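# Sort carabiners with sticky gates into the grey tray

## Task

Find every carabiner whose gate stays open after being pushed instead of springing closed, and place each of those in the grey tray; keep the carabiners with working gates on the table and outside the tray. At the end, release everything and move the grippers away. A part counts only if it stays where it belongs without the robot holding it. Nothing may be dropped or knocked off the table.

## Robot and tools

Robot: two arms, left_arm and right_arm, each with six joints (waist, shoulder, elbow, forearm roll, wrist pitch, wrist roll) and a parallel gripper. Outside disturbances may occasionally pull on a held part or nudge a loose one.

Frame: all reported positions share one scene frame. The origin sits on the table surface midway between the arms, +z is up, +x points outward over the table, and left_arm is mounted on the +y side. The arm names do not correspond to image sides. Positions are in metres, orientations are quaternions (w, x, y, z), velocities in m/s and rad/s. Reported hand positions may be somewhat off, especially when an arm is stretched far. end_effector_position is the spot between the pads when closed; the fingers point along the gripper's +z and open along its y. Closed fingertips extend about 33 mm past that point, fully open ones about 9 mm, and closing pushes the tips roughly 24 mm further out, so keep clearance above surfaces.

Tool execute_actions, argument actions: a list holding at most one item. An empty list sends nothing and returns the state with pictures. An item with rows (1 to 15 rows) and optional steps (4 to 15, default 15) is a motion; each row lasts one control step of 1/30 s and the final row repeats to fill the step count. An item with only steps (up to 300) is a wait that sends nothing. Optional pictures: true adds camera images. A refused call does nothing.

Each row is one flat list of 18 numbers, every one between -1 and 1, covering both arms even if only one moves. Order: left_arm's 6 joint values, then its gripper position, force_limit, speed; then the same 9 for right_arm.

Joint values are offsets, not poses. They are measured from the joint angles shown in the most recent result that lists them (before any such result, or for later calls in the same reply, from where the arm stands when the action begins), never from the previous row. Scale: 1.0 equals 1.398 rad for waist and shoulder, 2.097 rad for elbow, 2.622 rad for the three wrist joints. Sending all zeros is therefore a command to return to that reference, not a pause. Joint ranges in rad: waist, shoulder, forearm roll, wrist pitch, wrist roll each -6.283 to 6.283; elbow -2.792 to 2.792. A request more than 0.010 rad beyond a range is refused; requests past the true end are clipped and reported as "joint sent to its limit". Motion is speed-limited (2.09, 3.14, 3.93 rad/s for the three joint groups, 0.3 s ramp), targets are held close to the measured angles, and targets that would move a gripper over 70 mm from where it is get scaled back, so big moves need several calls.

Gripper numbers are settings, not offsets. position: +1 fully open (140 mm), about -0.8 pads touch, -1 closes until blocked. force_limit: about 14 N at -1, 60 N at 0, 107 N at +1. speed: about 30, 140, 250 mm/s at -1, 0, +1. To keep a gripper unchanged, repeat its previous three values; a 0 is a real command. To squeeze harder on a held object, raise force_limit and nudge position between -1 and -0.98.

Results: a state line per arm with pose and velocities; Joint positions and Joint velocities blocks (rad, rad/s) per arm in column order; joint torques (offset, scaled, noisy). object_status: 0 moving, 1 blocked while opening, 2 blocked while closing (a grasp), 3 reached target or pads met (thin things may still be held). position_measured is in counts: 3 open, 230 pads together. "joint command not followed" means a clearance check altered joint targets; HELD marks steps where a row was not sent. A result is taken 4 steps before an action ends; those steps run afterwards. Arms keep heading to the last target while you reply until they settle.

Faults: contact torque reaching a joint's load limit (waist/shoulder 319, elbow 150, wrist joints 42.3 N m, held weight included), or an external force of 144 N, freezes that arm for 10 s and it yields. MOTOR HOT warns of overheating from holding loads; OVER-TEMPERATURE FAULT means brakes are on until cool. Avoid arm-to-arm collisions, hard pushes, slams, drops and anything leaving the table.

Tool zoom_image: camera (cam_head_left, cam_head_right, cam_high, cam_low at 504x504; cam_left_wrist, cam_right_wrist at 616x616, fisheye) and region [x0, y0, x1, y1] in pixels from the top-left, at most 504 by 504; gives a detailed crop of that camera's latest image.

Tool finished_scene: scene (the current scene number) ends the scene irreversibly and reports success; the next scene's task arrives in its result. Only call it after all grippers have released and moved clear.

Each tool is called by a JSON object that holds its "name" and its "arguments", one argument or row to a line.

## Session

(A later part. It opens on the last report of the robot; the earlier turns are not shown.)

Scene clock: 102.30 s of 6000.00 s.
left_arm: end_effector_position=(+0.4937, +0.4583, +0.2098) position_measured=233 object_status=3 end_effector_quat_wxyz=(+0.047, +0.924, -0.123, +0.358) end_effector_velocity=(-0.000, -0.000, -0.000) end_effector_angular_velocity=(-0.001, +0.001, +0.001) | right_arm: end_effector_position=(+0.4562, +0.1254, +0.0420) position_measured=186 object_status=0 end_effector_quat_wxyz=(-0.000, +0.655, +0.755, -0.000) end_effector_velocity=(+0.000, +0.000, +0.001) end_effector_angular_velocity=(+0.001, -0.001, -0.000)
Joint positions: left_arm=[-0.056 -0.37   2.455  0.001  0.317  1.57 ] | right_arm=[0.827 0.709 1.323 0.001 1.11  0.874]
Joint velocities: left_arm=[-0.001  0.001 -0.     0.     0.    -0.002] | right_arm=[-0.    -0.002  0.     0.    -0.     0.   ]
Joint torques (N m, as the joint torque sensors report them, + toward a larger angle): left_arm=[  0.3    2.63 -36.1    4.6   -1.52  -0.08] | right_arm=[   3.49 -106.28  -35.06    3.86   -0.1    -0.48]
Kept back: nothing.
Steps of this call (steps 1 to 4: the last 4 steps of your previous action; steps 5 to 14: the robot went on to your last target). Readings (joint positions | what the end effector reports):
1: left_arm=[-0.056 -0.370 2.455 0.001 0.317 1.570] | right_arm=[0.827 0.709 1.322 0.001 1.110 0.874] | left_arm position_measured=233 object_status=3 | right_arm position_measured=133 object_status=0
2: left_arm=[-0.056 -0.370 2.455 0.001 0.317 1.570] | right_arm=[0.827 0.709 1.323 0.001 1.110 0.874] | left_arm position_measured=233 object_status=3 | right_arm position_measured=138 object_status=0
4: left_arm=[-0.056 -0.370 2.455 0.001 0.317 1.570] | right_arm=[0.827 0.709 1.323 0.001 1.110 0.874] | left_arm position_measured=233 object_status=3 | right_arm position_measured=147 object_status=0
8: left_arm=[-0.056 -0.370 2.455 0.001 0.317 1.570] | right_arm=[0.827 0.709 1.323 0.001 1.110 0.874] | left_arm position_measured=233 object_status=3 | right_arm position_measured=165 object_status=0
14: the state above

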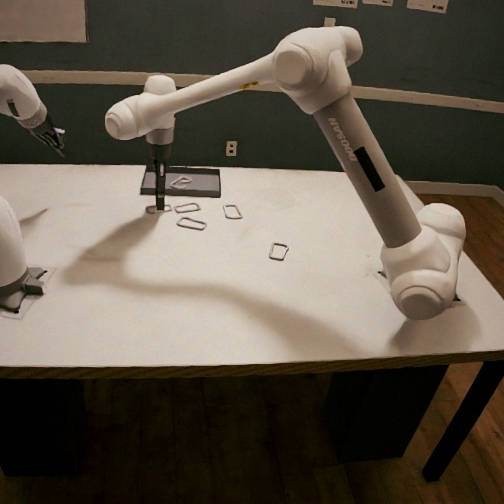

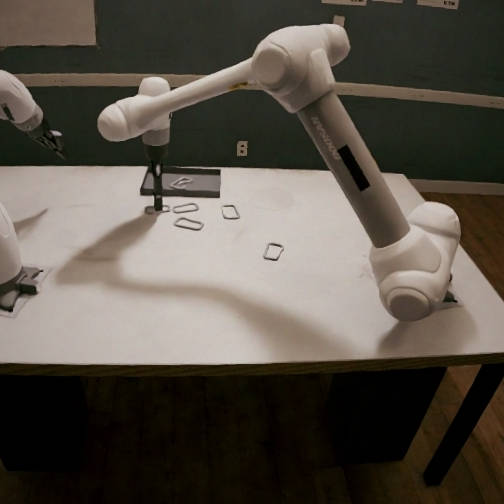

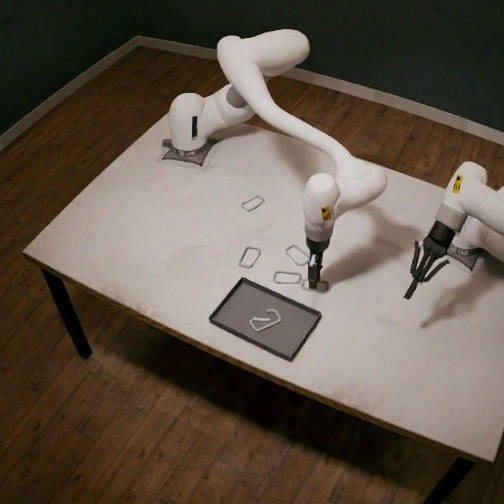

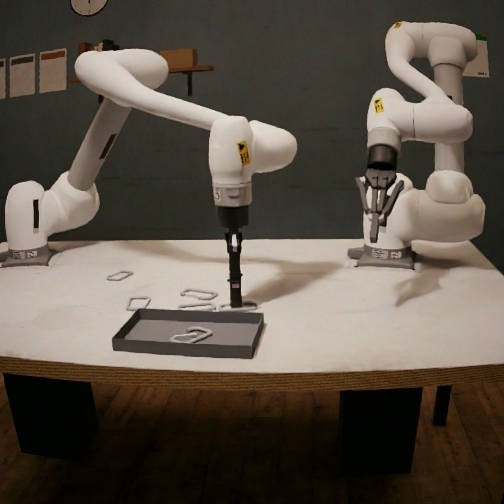

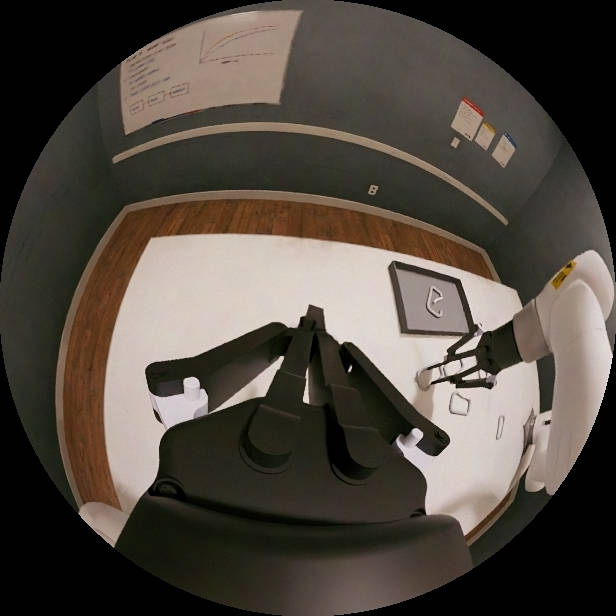

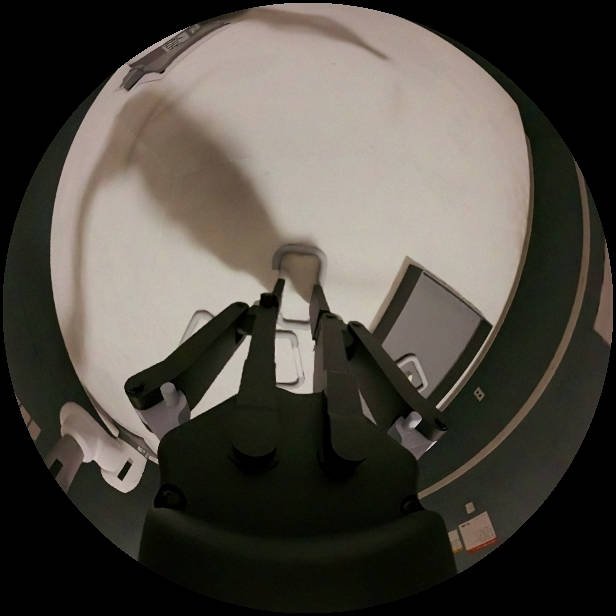

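{"name": "execute_actions", "arguments": {
  "actions": [
    {"rows":[[0,0,0,0,0,0,-1,0,0,0,0,0,0,0,0,0.2,0.3,0]],"steps":15}
  ]
}}

{"name": "execute_actions", "arguments": {
  "actions": [
    {"steps":8}
  ],
  "pictures": true
}}

{"name": "zoom_image", "arguments": {
  "camera": "cam_right_wrist",
  "region": [200,180,420,400]
}}

Scene clock: 102.83 s of 6000.00 s.
left_arm: end_effector_position=(+0.4937, +0.4583, +0.2098) position_measured=233 object_status=3 end_effector_quat_wxyz=(+0.047, +0.924, -0.123, +0.358) end_effector_velocity=(+0.000, -0.000, +0.000) end_effector_angular_velocity=(-0.000, -0.001, -0.000) | right_arm: end_effector_position=(+0.4562, +0.1254, +0.0420) position_measured=115 object_status=0 end_effector_quat_wxyz=(-0.000, +0.655, +0.755, -0.000) end_effector_velocity=(+0.000, -0.000, -0.000) end_effector_angular_velocity=(-0.001, -0.000, +0.001)
Joint positions: left_arm=[-0.056 -0.37   2.455  0.001  0.317  1.57 ] | right_arm=[0.827 0.709 1.323 0.001 1.11  0.874]
Joint velocities: left_arm=[-0. -0. -0.  0. -0. -0.] | right_arm=[ 0.     0.    -0.    -0.001  0.    -0.   ]
Joint torques (N m, as the joint torque sensors report them, + toward a larger angle): left_arm=[  0.06   2.52 -36.58   4.62  -1.46  -0.01] | right_arm=[   2.28 -106.77  -35.67    3.97   -0.06   -0.45]
Steps of this call (steps 1 to 5: the robot went on to your last target; steps 6 to 16: the first 11 steps of this action). Readings (joint positions | what the end effector reports):
6: left_arm=[-0.056 -0.370 2.455 0.001 0.317 1.570] | right_arm=[0.827 0.709 1.323 0.001 1.110 0.874] | left_arm position_measured=233 object_status=3 | right_arm position_measured=186 object_status=0
7: left_arm=[-0.056 -0.370 2.455 0.001 0.317 1.570] | right_arm=[0.827 0.709 1.323 0.001 1.110 0.874] | left_arm position_measured=233 object_status=3 | right_arm position_measured=183 object_status=0
9: left_arm=[-0.056 -0.370 2.455 0.001 0.317 1.570] | right_arm=[0.827 0.709 1.323 0.001 1.110 0.874] | left_arm position_measured=233 object_status=3 | right_arm position_measured=168 object_status=0
13: left_arm=[-0.056 -0.370 2.455 0.001 0.317 1.570] | right_arm=[0.827 0.709 1.323 0.001 1.110 0.874] | left_arm position_measured=233 object_status=3 | right_arm position_measured=138 object_status=0
16: the state above

Scene clock: 103.10 s of 6000.00 s.
left_arm: end_effector_position=(+0.4937, +0.4583, +0.2098) position_measured=233 object_status=3 end_effector_quat_wxyz=(+0.047, +0.924, -0.123, +0.358) end_effector_velocity=(+0.000, +0.000, +0.000) end_effector_angular_velocity=(-0.000, -0.000, +0.001) | right_arm: end_effector_position=(+0.4562, +0.1254, +0.0420) position_measured=104 object_status=3 end_effector_quat_wxyz=(-0.000, +0.655, +0.755, -0.000) end_effector_velocity=(-0.000, -0.000, +0.001) end_effector_angular_velocity=(+0.001, -0.000, +0.001)
Joint positions: left_arm=[-0.056 -0.37   2.455  0.001  0.317  1.57 ] | right_arm=[0.827 0.709 1.323 0.001 1.11  0.874]
Joint velocities: left_arm=[ 0.001 -0.    -0.     0.001 -0.    -0.001] | right_arm=[-0.    -0.001  0.     0.    -0.    -0.001]
Joint torques (N m, as the joint torque sensors report them, + toward a larger angle): left_arm=[  0.16   2.86 -36.31   4.63  -1.61   0.04] | right_arm=[   3.59 -107.39  -35.14    4.33   -0.18   -0.19]
Kept back: nothing.
Steps of this call (steps 1 to 4: the last 4 steps of your previous action; steps 5 to 8: the robot went on to your last target). Readings (joint positions | what the end effector reports):
1: left_arm=[-0.056 -0.370 2.455 0.001 0.317 1.570] | right_arm=[0.827 0.709 1.323 0.001 1.110 0.874] | left_arm position_measured=233 object_status=3 | right_arm position_measured=108 object_status=0
2: left_arm=[-0.056 -0.370 2.455 0.001 0.317 1.570] | right_arm=[0.827 0.709 1.323 0.001 1.110 0.874] | left_arm position_measured=233 object_status=3 | right_arm position_measured=104 object_status=0
4: left_arm=[-0.056 -0.370 2.455 0.001 0.317 1.570] | right_arm=[0.827 0.709 1.323 0.001 1.110 0.874] | left_arm position_measured=233 object_status=3 | right_arm position_measured=104 object_status=0
8: the state above

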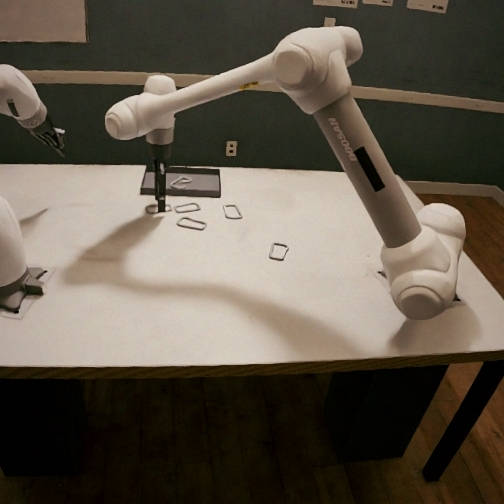

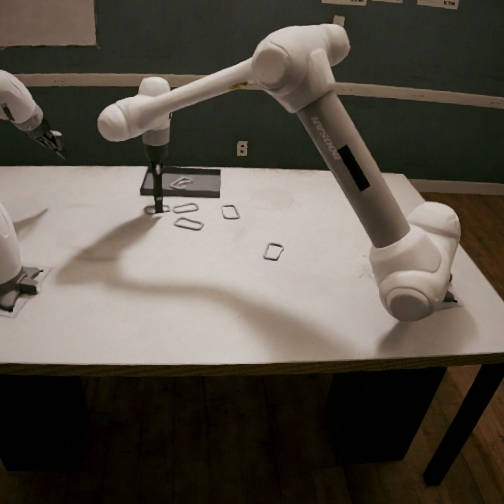

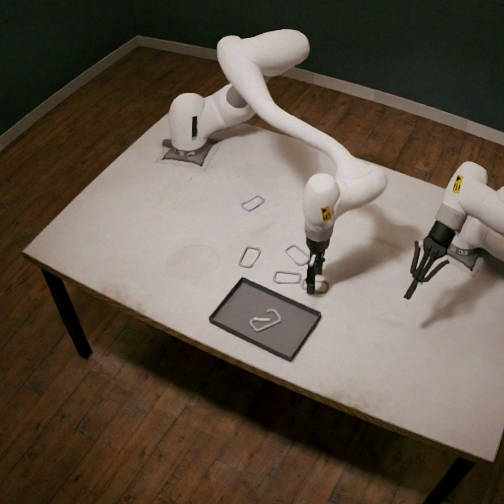

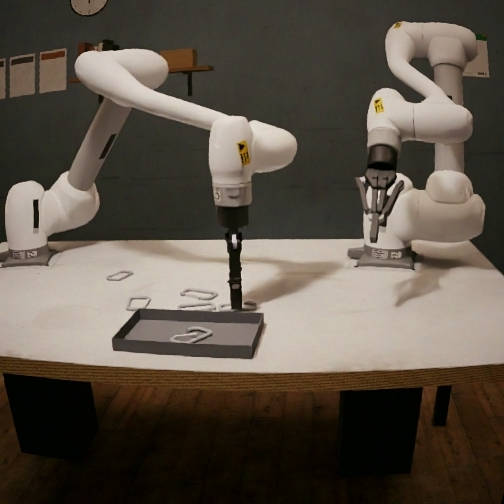

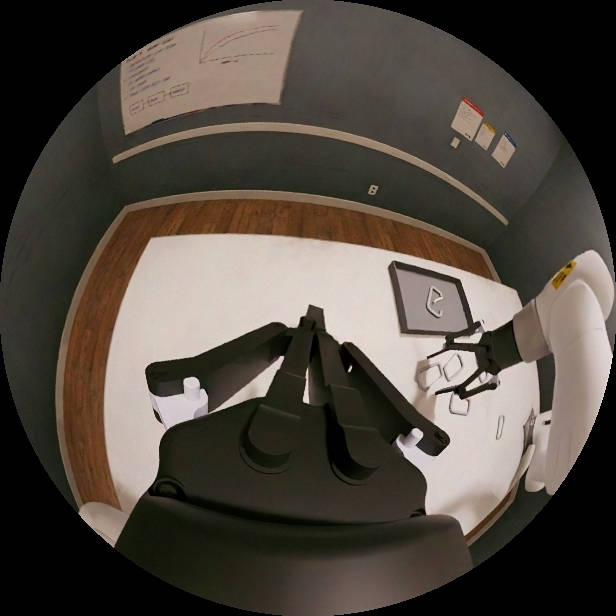

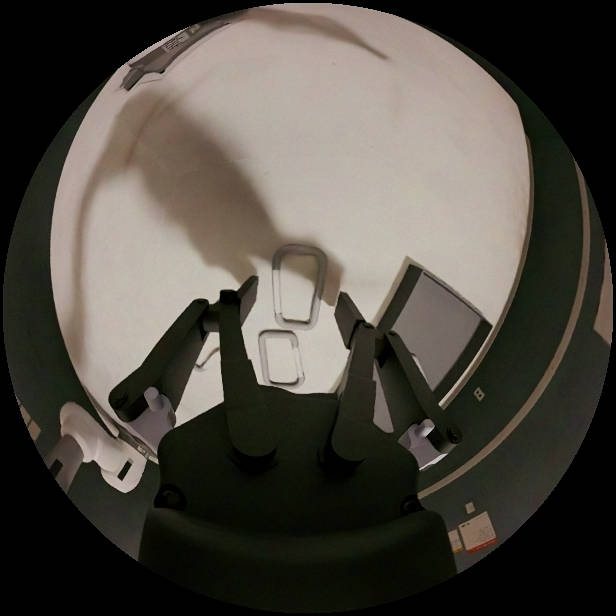

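Region (200, 180, 420, 400) of cam_right_wrist's 616x616 image, scaled by 2.291, with more detail than that image has.

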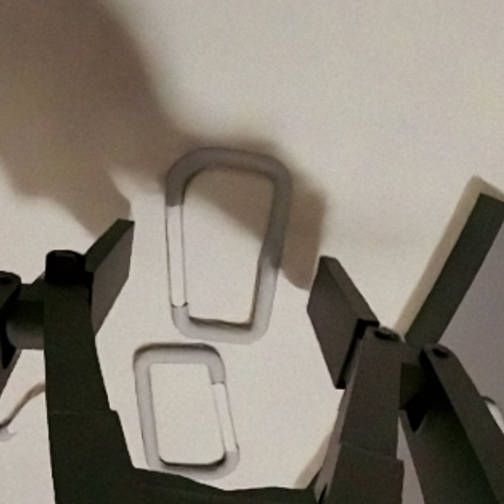

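{"name": "execute_actions", "arguments": {
  "actions": [
    {"rows":[[0,0,0,0,0,0,-1,0,0,0,0.0009,0.0006,0,-0.001,0,-0.45,0.3,-0.5]],"steps":15}
  ]
}}

{"name": "execute_actions", "arguments": {
  "actions": [
    {"steps":16}
  ],
  "pictures": true
}}

{"name": "zoom_image", "arguments": {
  "camera": "cam_right_wrist",
  "region": [200,180,420,400]
}}

Scene clock: 103.63 s of 6000.00 s.
left_arm: end_effector_position=(+0.4937, +0.4583, +0.2098) position_measured=233 object_status=3 end_effector_quat_wxyz=(+0.047, +0.924, -0.123, +0.358) end_effector_velocity=(-0.000, -0.001, +0.001) end_effector_angular_velocity=(-0.002, -0.001, -0.001) | right_arm: end_effector_position=(+0.4563, +0.1254, +0.0403) position_measured=147 object_status=0 end_effector_quat_wxyz=(-0.000, +0.655, +0.755, -0.000) end_effector_velocity=(-0.000, -0.000, -0.003) end_effector_angular_velocity=(-0.003, +0.001, +0.001)
Joint positions: left_arm=[-0.056 -0.37   2.455  0.001  0.317  1.57 ] | right_arm=[0.827 0.71  1.324 0.001 1.108 0.874]
Joint velocities: left_arm=[-0.002 -0.001 -0.    -0.001 -0.    -0.001] | right_arm=[ 0.     0.003  0.    -0.    -0.001 -0.   ]
Joint torques (N m, as the joint torque sensors report them, + toward a larger angle): left_arm=[ -0.64   2.63 -36.4    4.6   -1.54  -0.07] | right_arm=[   3.1  -106.39  -35.74    3.97   -0.33   -0.39]
Steps of this call (steps 1 to 5: the robot went on to your last target; steps 6 to 16: the first 11 steps of this action). Readings (joint positions | what the end effector reports):
6: left_arm=[-0.056 -0.370 2.455 0.001 0.317 1.570] | right_arm=[0.827 0.709 1.323 0.001 1.110 0.874] | left_arm position_measured=233 object_status=3 | right_arm position_measured=104 object_status=0
7: left_arm=[-0.056 -0.370 2.455 0.001 0.317 1.570] | right_arm=[0.827 0.709 1.323 0.001 1.110 0.874] | left_arm position_measured=233 object_status=3 | right_arm position_measured=105 object_status=0
9: left_arm=[-0.056 -0.370 2.455 0.001 0.317 1.570] | right_arm=[0.827 0.709 1.324 0.001 1.108 0.874] | left_arm position_measured=233 object_status=3 | right_arm position_measured=115 object_status=0
13: left_arm=[-0.056 -0.370 2.455 0.001 0.317 1.570] | right_arm=[0.827 0.710 1.324 0.001 1.108 0.874] | left_arm position_measured=233 object_status=3 | right_arm position_measured=133 object_status=0
16: the state above

Scene clock: 104.17 s of 6000.00 s.
left_arm: end_effector_position=(+0.4937, +0.4583, +0.2098) position_measured=233 object_status=3 end_effector_quat_wxyz=(+0.047, +0.924, -0.123, +0.358) end_effector_velocity=(-0.000, -0.000, +0.000) end_effector_angular_velocity=(+0.001, -0.000, -0.002) | right_arm: end_effector_position=(+0.4563, +0.1255, +0.0406) position_measured=186 object_status=3 end_effector_quat_wxyz=(-0.000, +0.655, +0.755, +0.000) end_effector_velocity=(-0.000, +0.000, +0.000) end_effector_angular_velocity=(+0.000, -0.001, +0.001)
Joint positions: left_arm=[-0.056 -0.37   2.455  0.001  0.317  1.57 ] | right_arm=[0.827 0.71  1.324 0.001 1.108 0.874]
Joint velocities: left_arm=[-0.001  0.    -0.     0.001  0.     0.001] | right_arm=[ 0.    -0.001  0.    -0.    -0.    -0.   ]
Joint torques (N m, as the joint torque sensors report them, + toward a larger angle): left_arm=[  0.29   2.54 -36.6    4.65  -1.5   -0.01] | right_arm=[ -6.96 -27.79   2.16  -0.04  -3.4   -0.28]
Kept back: nothing.
Steps of this call (steps 1 to 4: the last 4 steps of your previous action; steps 5 to 15: the robot went on to your last target; step 16: nothing new was sent). Readings (joint positions | what the end effector reports):
1: left_arm=[-0.056 -0.370 2.455 0.001 0.317 1.570] | right_arm=[0.827 0.710 1.324 0.001 1.108 0.874] | left_arm position_measured=233 object_status=3 | right_arm position_measured=151 object_status=0
2: left_arm=[-0.056 -0.370 2.455 0.001 0.317 1.570] | right_arm=[0.827 0.710 1.324 0.001 1.108 0.874] | left_arm position_measured=233 object_status=3 | right_arm position_measured=156 object_status=0
4: left_arm=[-0.056 -0.370 2.455 0.001 0.317 1.570] | right_arm=[0.827 0.710 1.324 0.001 1.108 0.874] | left_arm position_measured=233 object_status=3 | right_arm position_measured=165 object_status=0
8: left_arm=[-0.056 -0.370 2.455 0.001 0.317 1.570] | right_arm=[0.827 0.710 1.324 0.001 1.108 0.874] | left_arm position_measured=233 object_status=3 | right_arm position_measured=183 object_status=0
16: the state above
All arms were judged still, so your last target was given up. Only a new action makes them travel on or press farther. Fingers that are still opening or closing keep moving.

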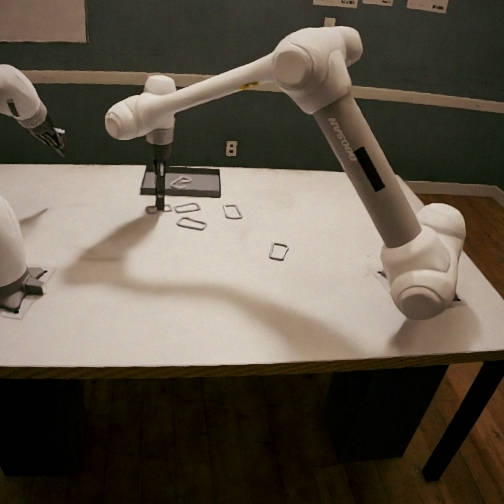

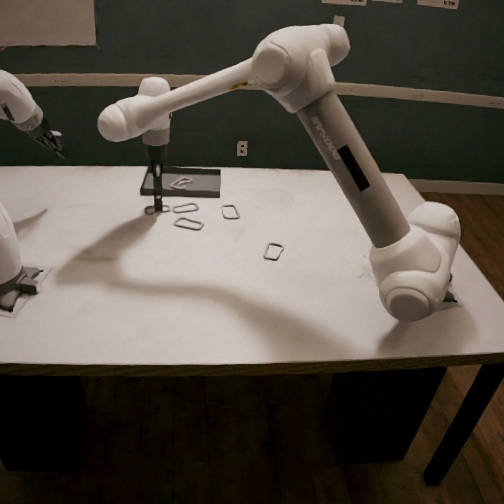

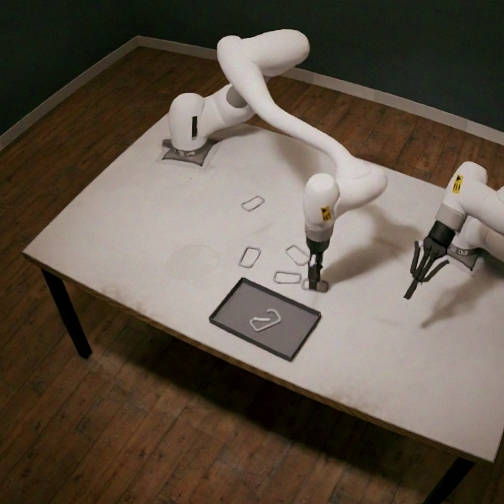

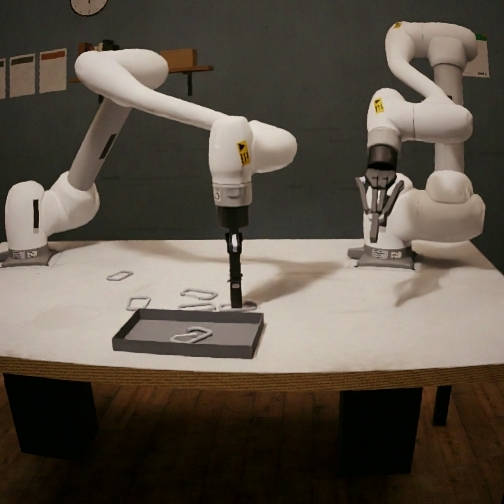

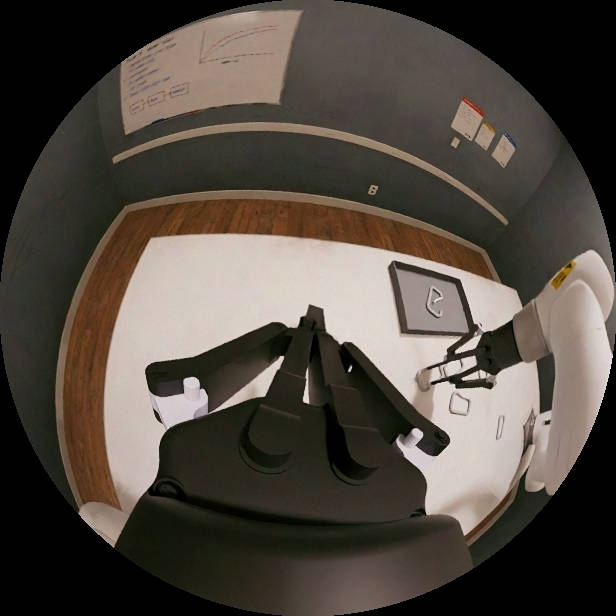

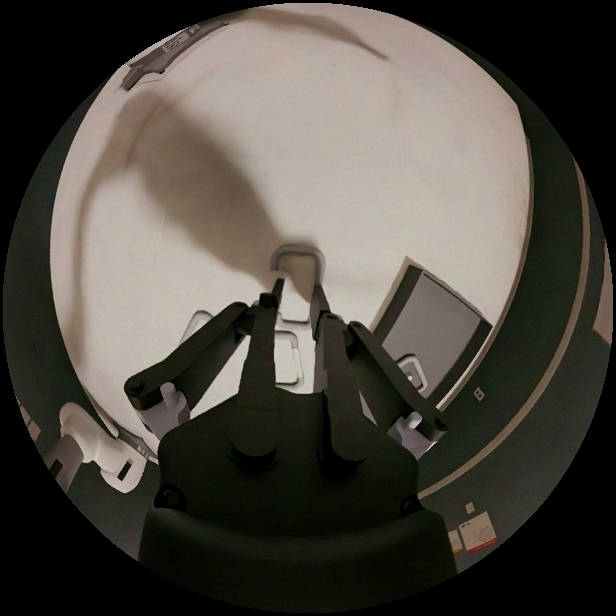

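Region (200, 180, 420, 400) of cam_right_wrist's 616x616 image, scaled by 2.291, with more detail than that image has.

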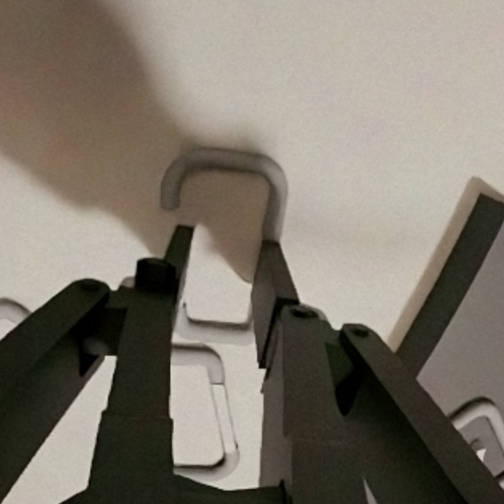

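{"name": "execute_actions", "arguments": {
  "actions": [
    {"rows":[[0,0,0,0,0,0,-1,0,0,0,0,0,0,0,0,0.2,0.3,0]],"steps":15}
  ]
}}

{"name": "execute_actions", "arguments": {
  "actions": [
    {"steps":8}
  ],
  "pictures": true
}}

{"name": "zoom_image", "arguments": {
  "camera": "cam_right_wrist",
  "region": [200,180,420,400]
}}

Scene clock: 104.80 s of 6000.00 s.
left_arm: end_effector_position=(+0.4937, +0.4583, +0.2098) position_measured=233 object_status=3 end_effector_quat_wxyz=(+0.047, +0.924, -0.123, +0.358) end_effector_velocity=(-0.000, -0.001, +0.000) end_effector_angular_velocity=(+0.000, -0.001, -0.002) | right_arm: end_effector_position=(+0.4562, +0.1253, +0.0397) position_measured=115 object_status=0 end_effector_quat_wxyz=(-0.000, +0.655, +0.755, -0.001) end_effector_velocity=(+0.001, +0.002, +0.003) end_effector_angular_velocity=(+0.004, -0.002, -0.000)
Joint positions: left_arm=[-0.056 -0.37   2.455  0.001  0.317  1.57 ] | right_arm=[0.827 0.711 1.324 0.001 1.108 0.874]
Joint velocities: left_arm=[-0.002 -0.001 -0.    -0.    -0.     0.001] | right_arm=[-0.    -0.002 -0.003  0.    -0.    -0.   ]
Joint torques (N m, as the joint torque sensors report them, + toward a larger angle): left_arm=[  0.54   2.29 -36.53   4.61  -1.5   -0.03] | right_arm=[   3.53 -104.2   -35.11    3.97   -0.16   -0.19]
Steps of this call (steps 1 to 8: nothing new was sent; steps 9 to 19: the first 11 steps of this action). Readings (joint positions | what the end effector reports):
9: left_arm=[-0.056 -0.370 2.455 0.001 0.317 1.570] | right_arm=[0.827 0.710 1.324 0.001 1.108 0.874] | left_arm position_measured=233 object_status=3 | right_arm position_measured=186 object_status=0
10: left_arm=[-0.056 -0.370 2.455 0.001 0.317 1.570] | right_arm=[0.827 0.710 1.324 0.001 1.108 0.874] | left_arm position_measured=233 object_status=3 | right_arm position_measured=183 object_status=0
12: left_arm=[-0.056 -0.370 2.455 0.001 0.317 1.570] | right_arm=[0.827 0.710 1.324 0.001 1.108 0.874] | left_arm position_measured=233 object_status=3 | right_arm position_measured=168 object_status=0
16: left_arm=[-0.056 -0.370 2.455 0.001 0.317 1.570] | right_arm=[0.827 0.711 1.324 0.001 1.108 0.874] | left_arm position_measured=233 object_status=3 | right_arm position_measured=138 object_status=0
19: the state above

Scene clock: 105.07 s of 6000.00 s.
left_arm: end_effector_position=(+0.4937, +0.4583, +0.2098) position_measured=233 object_status=3 end_effector_quat_wxyz=(+0.047, +0.924, -0.123, +0.358) end_effector_velocity=(-0.000, -0.000, -0.000) end_effector_angular_velocity=(+0.000, +0.000, -0.001) | right_arm: end_effector_position=(+0.4563, +0.1255, +0.0404) position_measured=104 object_status=3 end_effector_quat_wxyz=(-0.000, +0.655, +0.755, -0.000) end_effector_velocity=(+0.000, +0.000, +0.001) end_effector_angular_velocity=(+0.001, -0.000, +0.001)
Joint positions: left_arm=[-0.056 -0.37   2.455  0.001  0.317  1.57 ] | right_arm=[0.827 0.71  1.324 0.001 1.108 0.874]
Joint velocities: left_arm=[-0.001  0.     0.    -0.001  0.     0.001] | right_arm=[ 0.    -0.001 -0.001  0.     0.    -0.001]
Joint torques (N m, as the joint torque sensors report them, + toward a larger angle): left_arm=[ -0.63   2.57 -36.33   4.67  -1.53  -0.02] | right_arm=[   2.01 -105.2   -35.64    3.76   -0.22   -0.38]
Kept back: nothing.
Steps of this call (steps 1 to 4: the last 4 steps of your previous action; steps 5 to 8: the robot went on to your last target). Readings (joint positions | what the end effector reports):
1: left_arm=[-0.056 -0.370 2.455 0.001 0.317 1.570] | right_arm=[0.827 0.711 1.324 0.001 1.108 0.874] | left_arm position_measured=233 object_status=3 | right_arm position_measured=108 object_status=0
2: left_arm=[-0.056 -0.370 2.455 0.001 0.317 1.570] | right_arm=[0.827 0.711 1.324 0.001 1.108 0.874] | left_arm position_measured=233 object_status=3 | right_arm position_measured=104 object_status=0
4: left_arm=[-0.056 -0.370 2.455 0.001 0.317 1.570] | right_arm=[0.827 0.710 1.324 0.001 1.108 0.874] | left_arm position_measured=233 object_status=3 | right_arm position_measured=104 object_status=0
8: the state above

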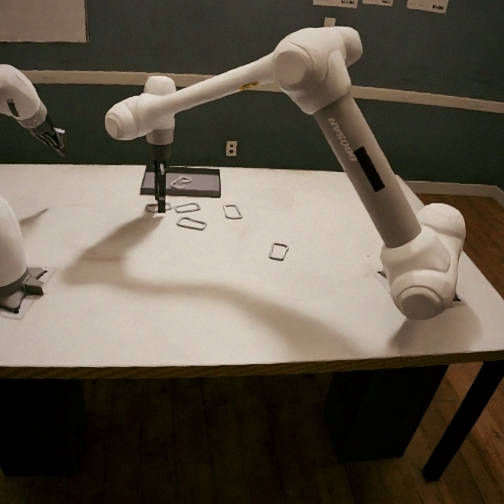

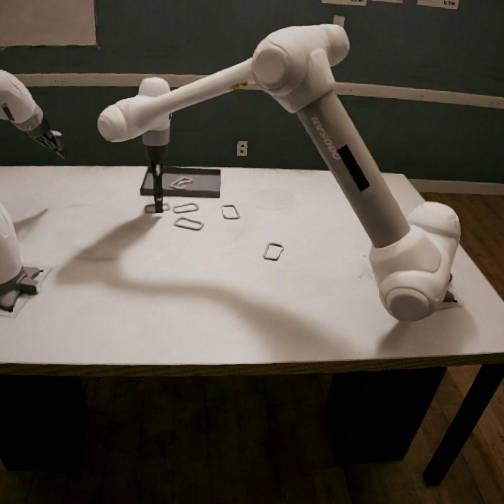

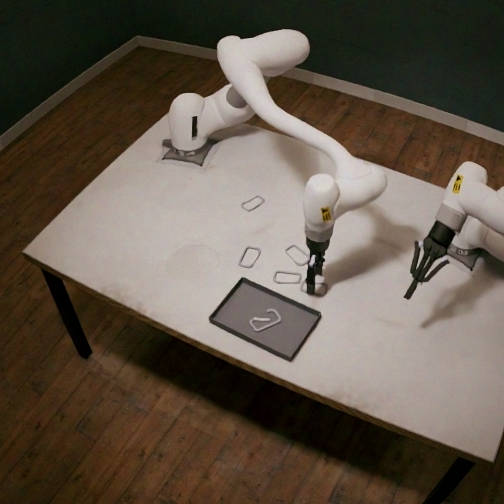

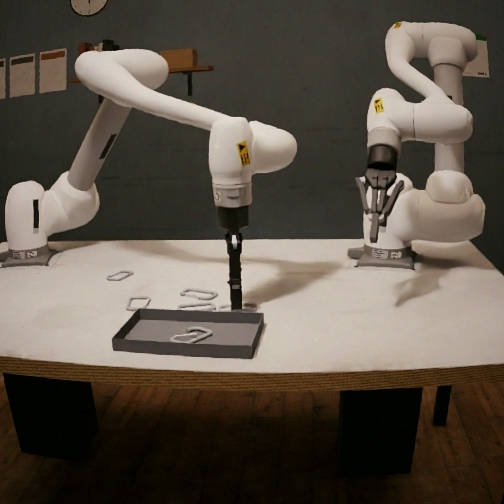

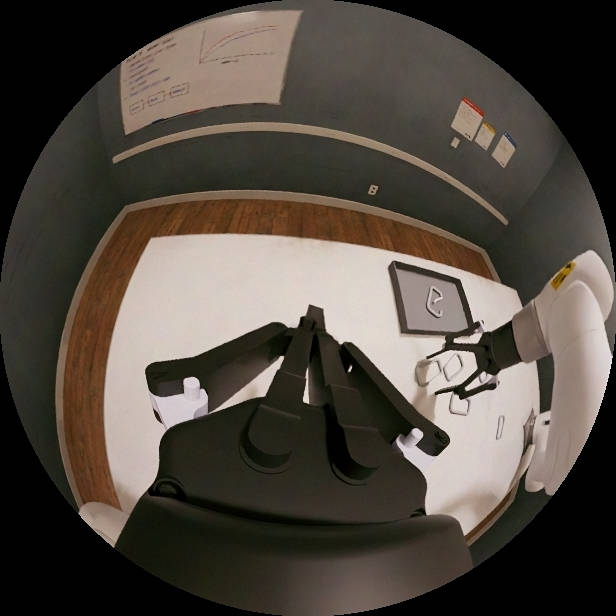

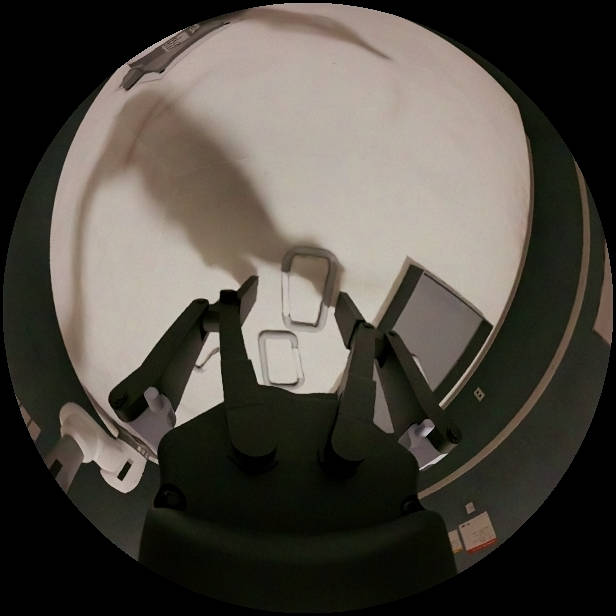

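Region (200, 180, 420, 400) of cam_right_wrist's 616x616 image, scaled by 2.291, with more detail than that image has.

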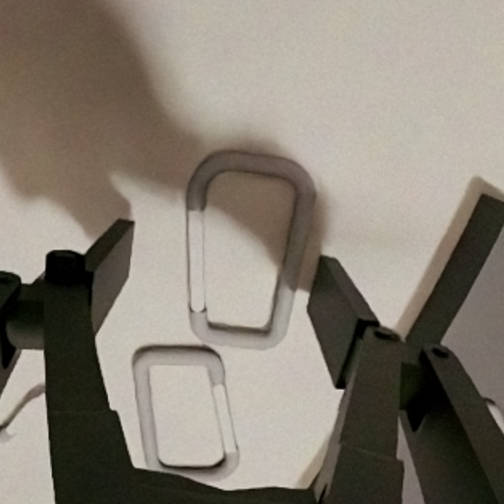

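{"name": "execute_actions", "arguments": {
  "actions": [
    {"rows":[[0,0,0,0,0,0,-1,0,0,-0.006,0.0092,-0.0069,0,0.0006,-0.0032,0.2,0.3,0],[0,0,0,0,0,0,-1,0,0,-0.006,0.0092,-0.0069,0,0.0006,-0.0032,0.2,0.3,0],[0,0,0,0,0,0,-1,0,0,-0.006,0.0092,-0.0069,0,0.0006,-0.0032,0.2,0.3,0],[0,0,0,0,0,0,-1,0,0,-0.006,0.0092,-0.0069,0,0.0006,-0.0032,0.2,0.3,0],[0,0,0,0,0,0,-1,0,0,-0.006,0.0092,-0.0069,0,0.0006,-0.0032,0.2,0.3,0],[0,0,0,0,0,0,-1,0,0,-0.006,0.0092,-0.0069,0,0.0006,-0.0032,-0.1,0.3,-0.5]],"steps":15}
  ]
}}

{"name": "execute_actions", "arguments": {
  "actions": [
    {"steps":8}
  ],
  "pictures": true
}}

{"name": "zoom_image", "arguments": {
  "camera": "cam_right_wrist",
  "region": [200,180,420,400]
}}

Scene clock: 106.60 s of 6000.00 s.
left_arm: end_effector_position=(+0.4937, +0.4583, +0.2098) position_measured=233 object_status=3 end_effector_quat_wxyz=(+0.047, +0.924, -0.123, +0.358) end_effector_velocity=(-0.000, -0.000, +0.000) end_effector_angular_velocity=(-0.001, +0.000, +0.000) | right_arm: end_effector_position=(+0.4662, +0.1272, +0.0361) position_measured=124 object_status=0 end_effector_quat_wxyz=(-0.000, +0.655, +0.755, +0.000) end_effector_velocity=(+0.002, -0.000, -0.002) end_effector_angular_velocity=(-0.001, +0.001, -0.001)
Joint positions: left_arm=[-0.056 -0.37   2.455  0.001  0.317  1.57 ] | right_arm=[0.819 0.723 1.309 0.001 1.109 0.866]
Joint velocities: left_arm=[-0.001  0.    -0.    -0.001  0.    -0.001] | right_arm=[-0.002  0.003 -0.002  0.     0.    -0.001]
Joint torques (N m, as the joint torque sensors report them, + toward a larger angle): left_arm=[ -0.29   2.88 -36.06   4.7   -1.5    0.07] | right_arm=[   2.18 -108.53  -36.17    4.06   -0.44   -0.18]
Steps of this call (steps 1 to 15: the robot went on to your last target; steps 16 to 35: nothing new was sent; steps 36 to 46: the first 11 steps of this action). Readings (joint positions | what the end effector reports):
36: left_arm=[-0.056 -0.370 2.455 0.001 0.317 1.570] | right_arm=[0.827 0.710 1.324 0.001 1.108 0.874] | left_arm position_measured=233 object_status=3 | right_arm position_measured=104 object_status=3
37: left_arm=[-0.056 -0.370 2.455 0.001 0.317 1.570] | right_arm=[0.826 0.712 1.321 0.001 1.108 0.872] | left_arm position_measured=233 object_status=3 | right_arm position_measured=104 object_status=3
39: left_arm=[-0.056 -0.370 2.455 0.001 0.317 1.570] | right_arm=[0.821 0.719 1.314 0.001 1.108 0.868] | left_arm position_measured=233 object_status=3 | right_arm position_measured=104 object_status=3
43: left_arm=[-0.056 -0.370 2.455 0.001 0.317 1.570] | right_arm=[0.819 0.722 1.310 0.001 1.109 0.866] | left_arm position_measured=233 object_status=3 | right_arm position_measured=110 object_status=0
46: the state above

Scene clock: 106.87 s of 6000.00 s.
left_arm: end_effector_position=(+0.4937, +0.4583, +0.2098) position_measured=233 object_status=3 end_effector_quat_wxyz=(+0.047, +0.924, -0.123, +0.358) end_effector_velocity=(+0.000, +0.000, +0.000) end_effector_angular_velocity=(+0.002, -0.001, -0.001) | right_arm: end_effector_position=(+0.4663, +0.1272, +0.0360) position_measured=141 object_status=0 end_effector_quat_wxyz=(-0.000, +0.655, +0.755, -0.000) end_effector_velocity=(-0.000, -0.000, -0.000) end_effector_angular_velocity=(-0.001, +0.000, +0.001)
Joint positions: left_arm=[-0.056 -0.37   2.455  0.001  0.317  1.57 ] | right_arm=[0.819 0.723 1.309 0.001 1.109 0.865]
Joint velocities: left_arm=[ 0.001 -0.    -0.     0.001 -0.     0.002] | right_arm=[ 0.  0.  0. -0.  0. -0.]
Joint torques (N m, as the joint torque sensors report them, + toward a larger angle): left_arm=[ -0.18   2.76 -36.11   4.62  -1.58   0.07] | right_arm=[   3.85 -106.28  -36.14    3.89    0.08   -0.27]
Kept back: nothing.
Steps of this call (steps 1 to 4: the last 4 steps of your previous action; steps 5 to 8: the robot went on to your last target). Readings (joint positions | what the end effector reports):
1: left_arm=[-0.056 -0.370 2.455 0.001 0.317 1.570] | right_arm=[0.819 0.723 1.309 0.001 1.109 0.866] | left_arm position_measured=233 object_status=3 | right_arm position_measured=128 object_status=0
2: left_arm=[-0.056 -0.370 2.455 0.001 0.317 1.570] | right_arm=[0.819 0.723 1.309 0.001 1.109 0.865] | left_arm position_measured=233 object_status=3 | right_arm position_measured=133 object_status=0
4: left_arm=[-0.056 -0.370 2.455 0.001 0.317 1.570] | right_arm=[0.819 0.723 1.309 0.001 1.109 0.865] | left_arm position_measured=233 object_status=3 | right_arm position_measured=141 object_status=0
8: the state above

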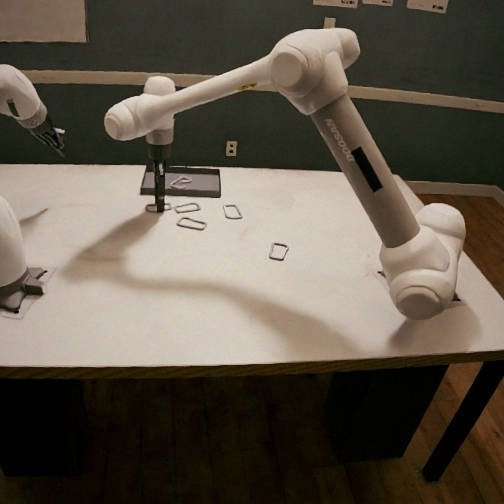

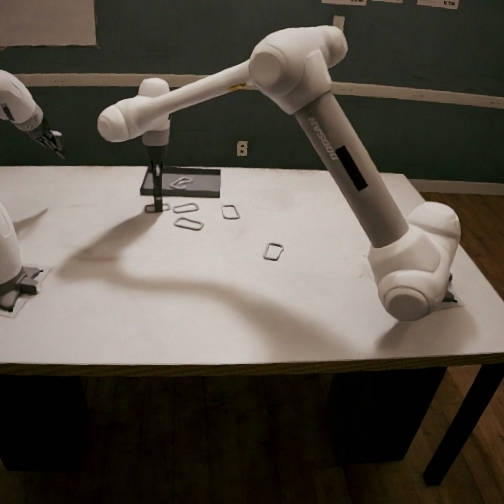

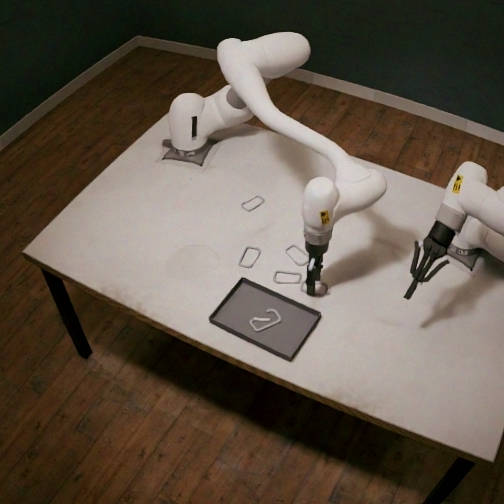

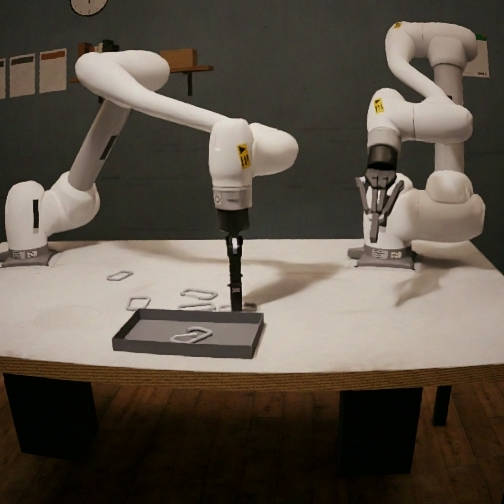

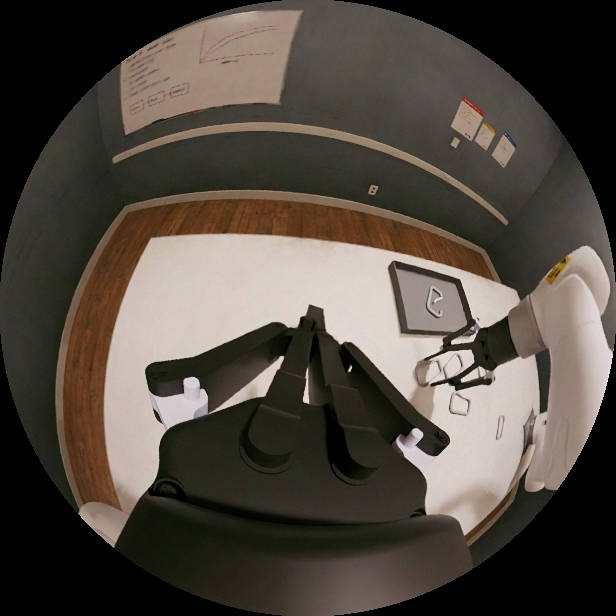

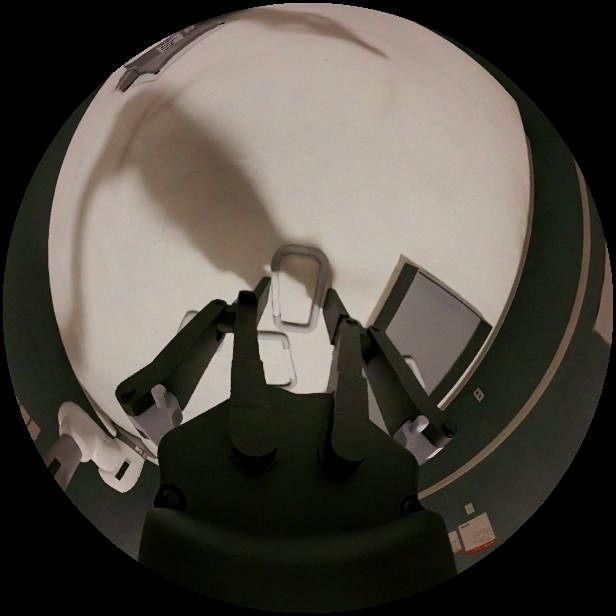

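Region (200, 180, 420, 400) of cam_right_wrist's 616x616 image, scaled by 2.291, with more detail than that image has.

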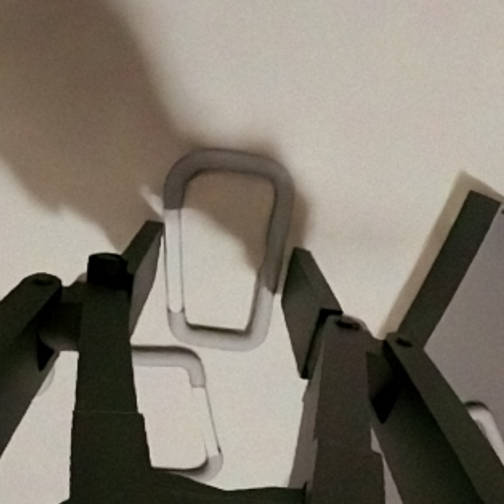

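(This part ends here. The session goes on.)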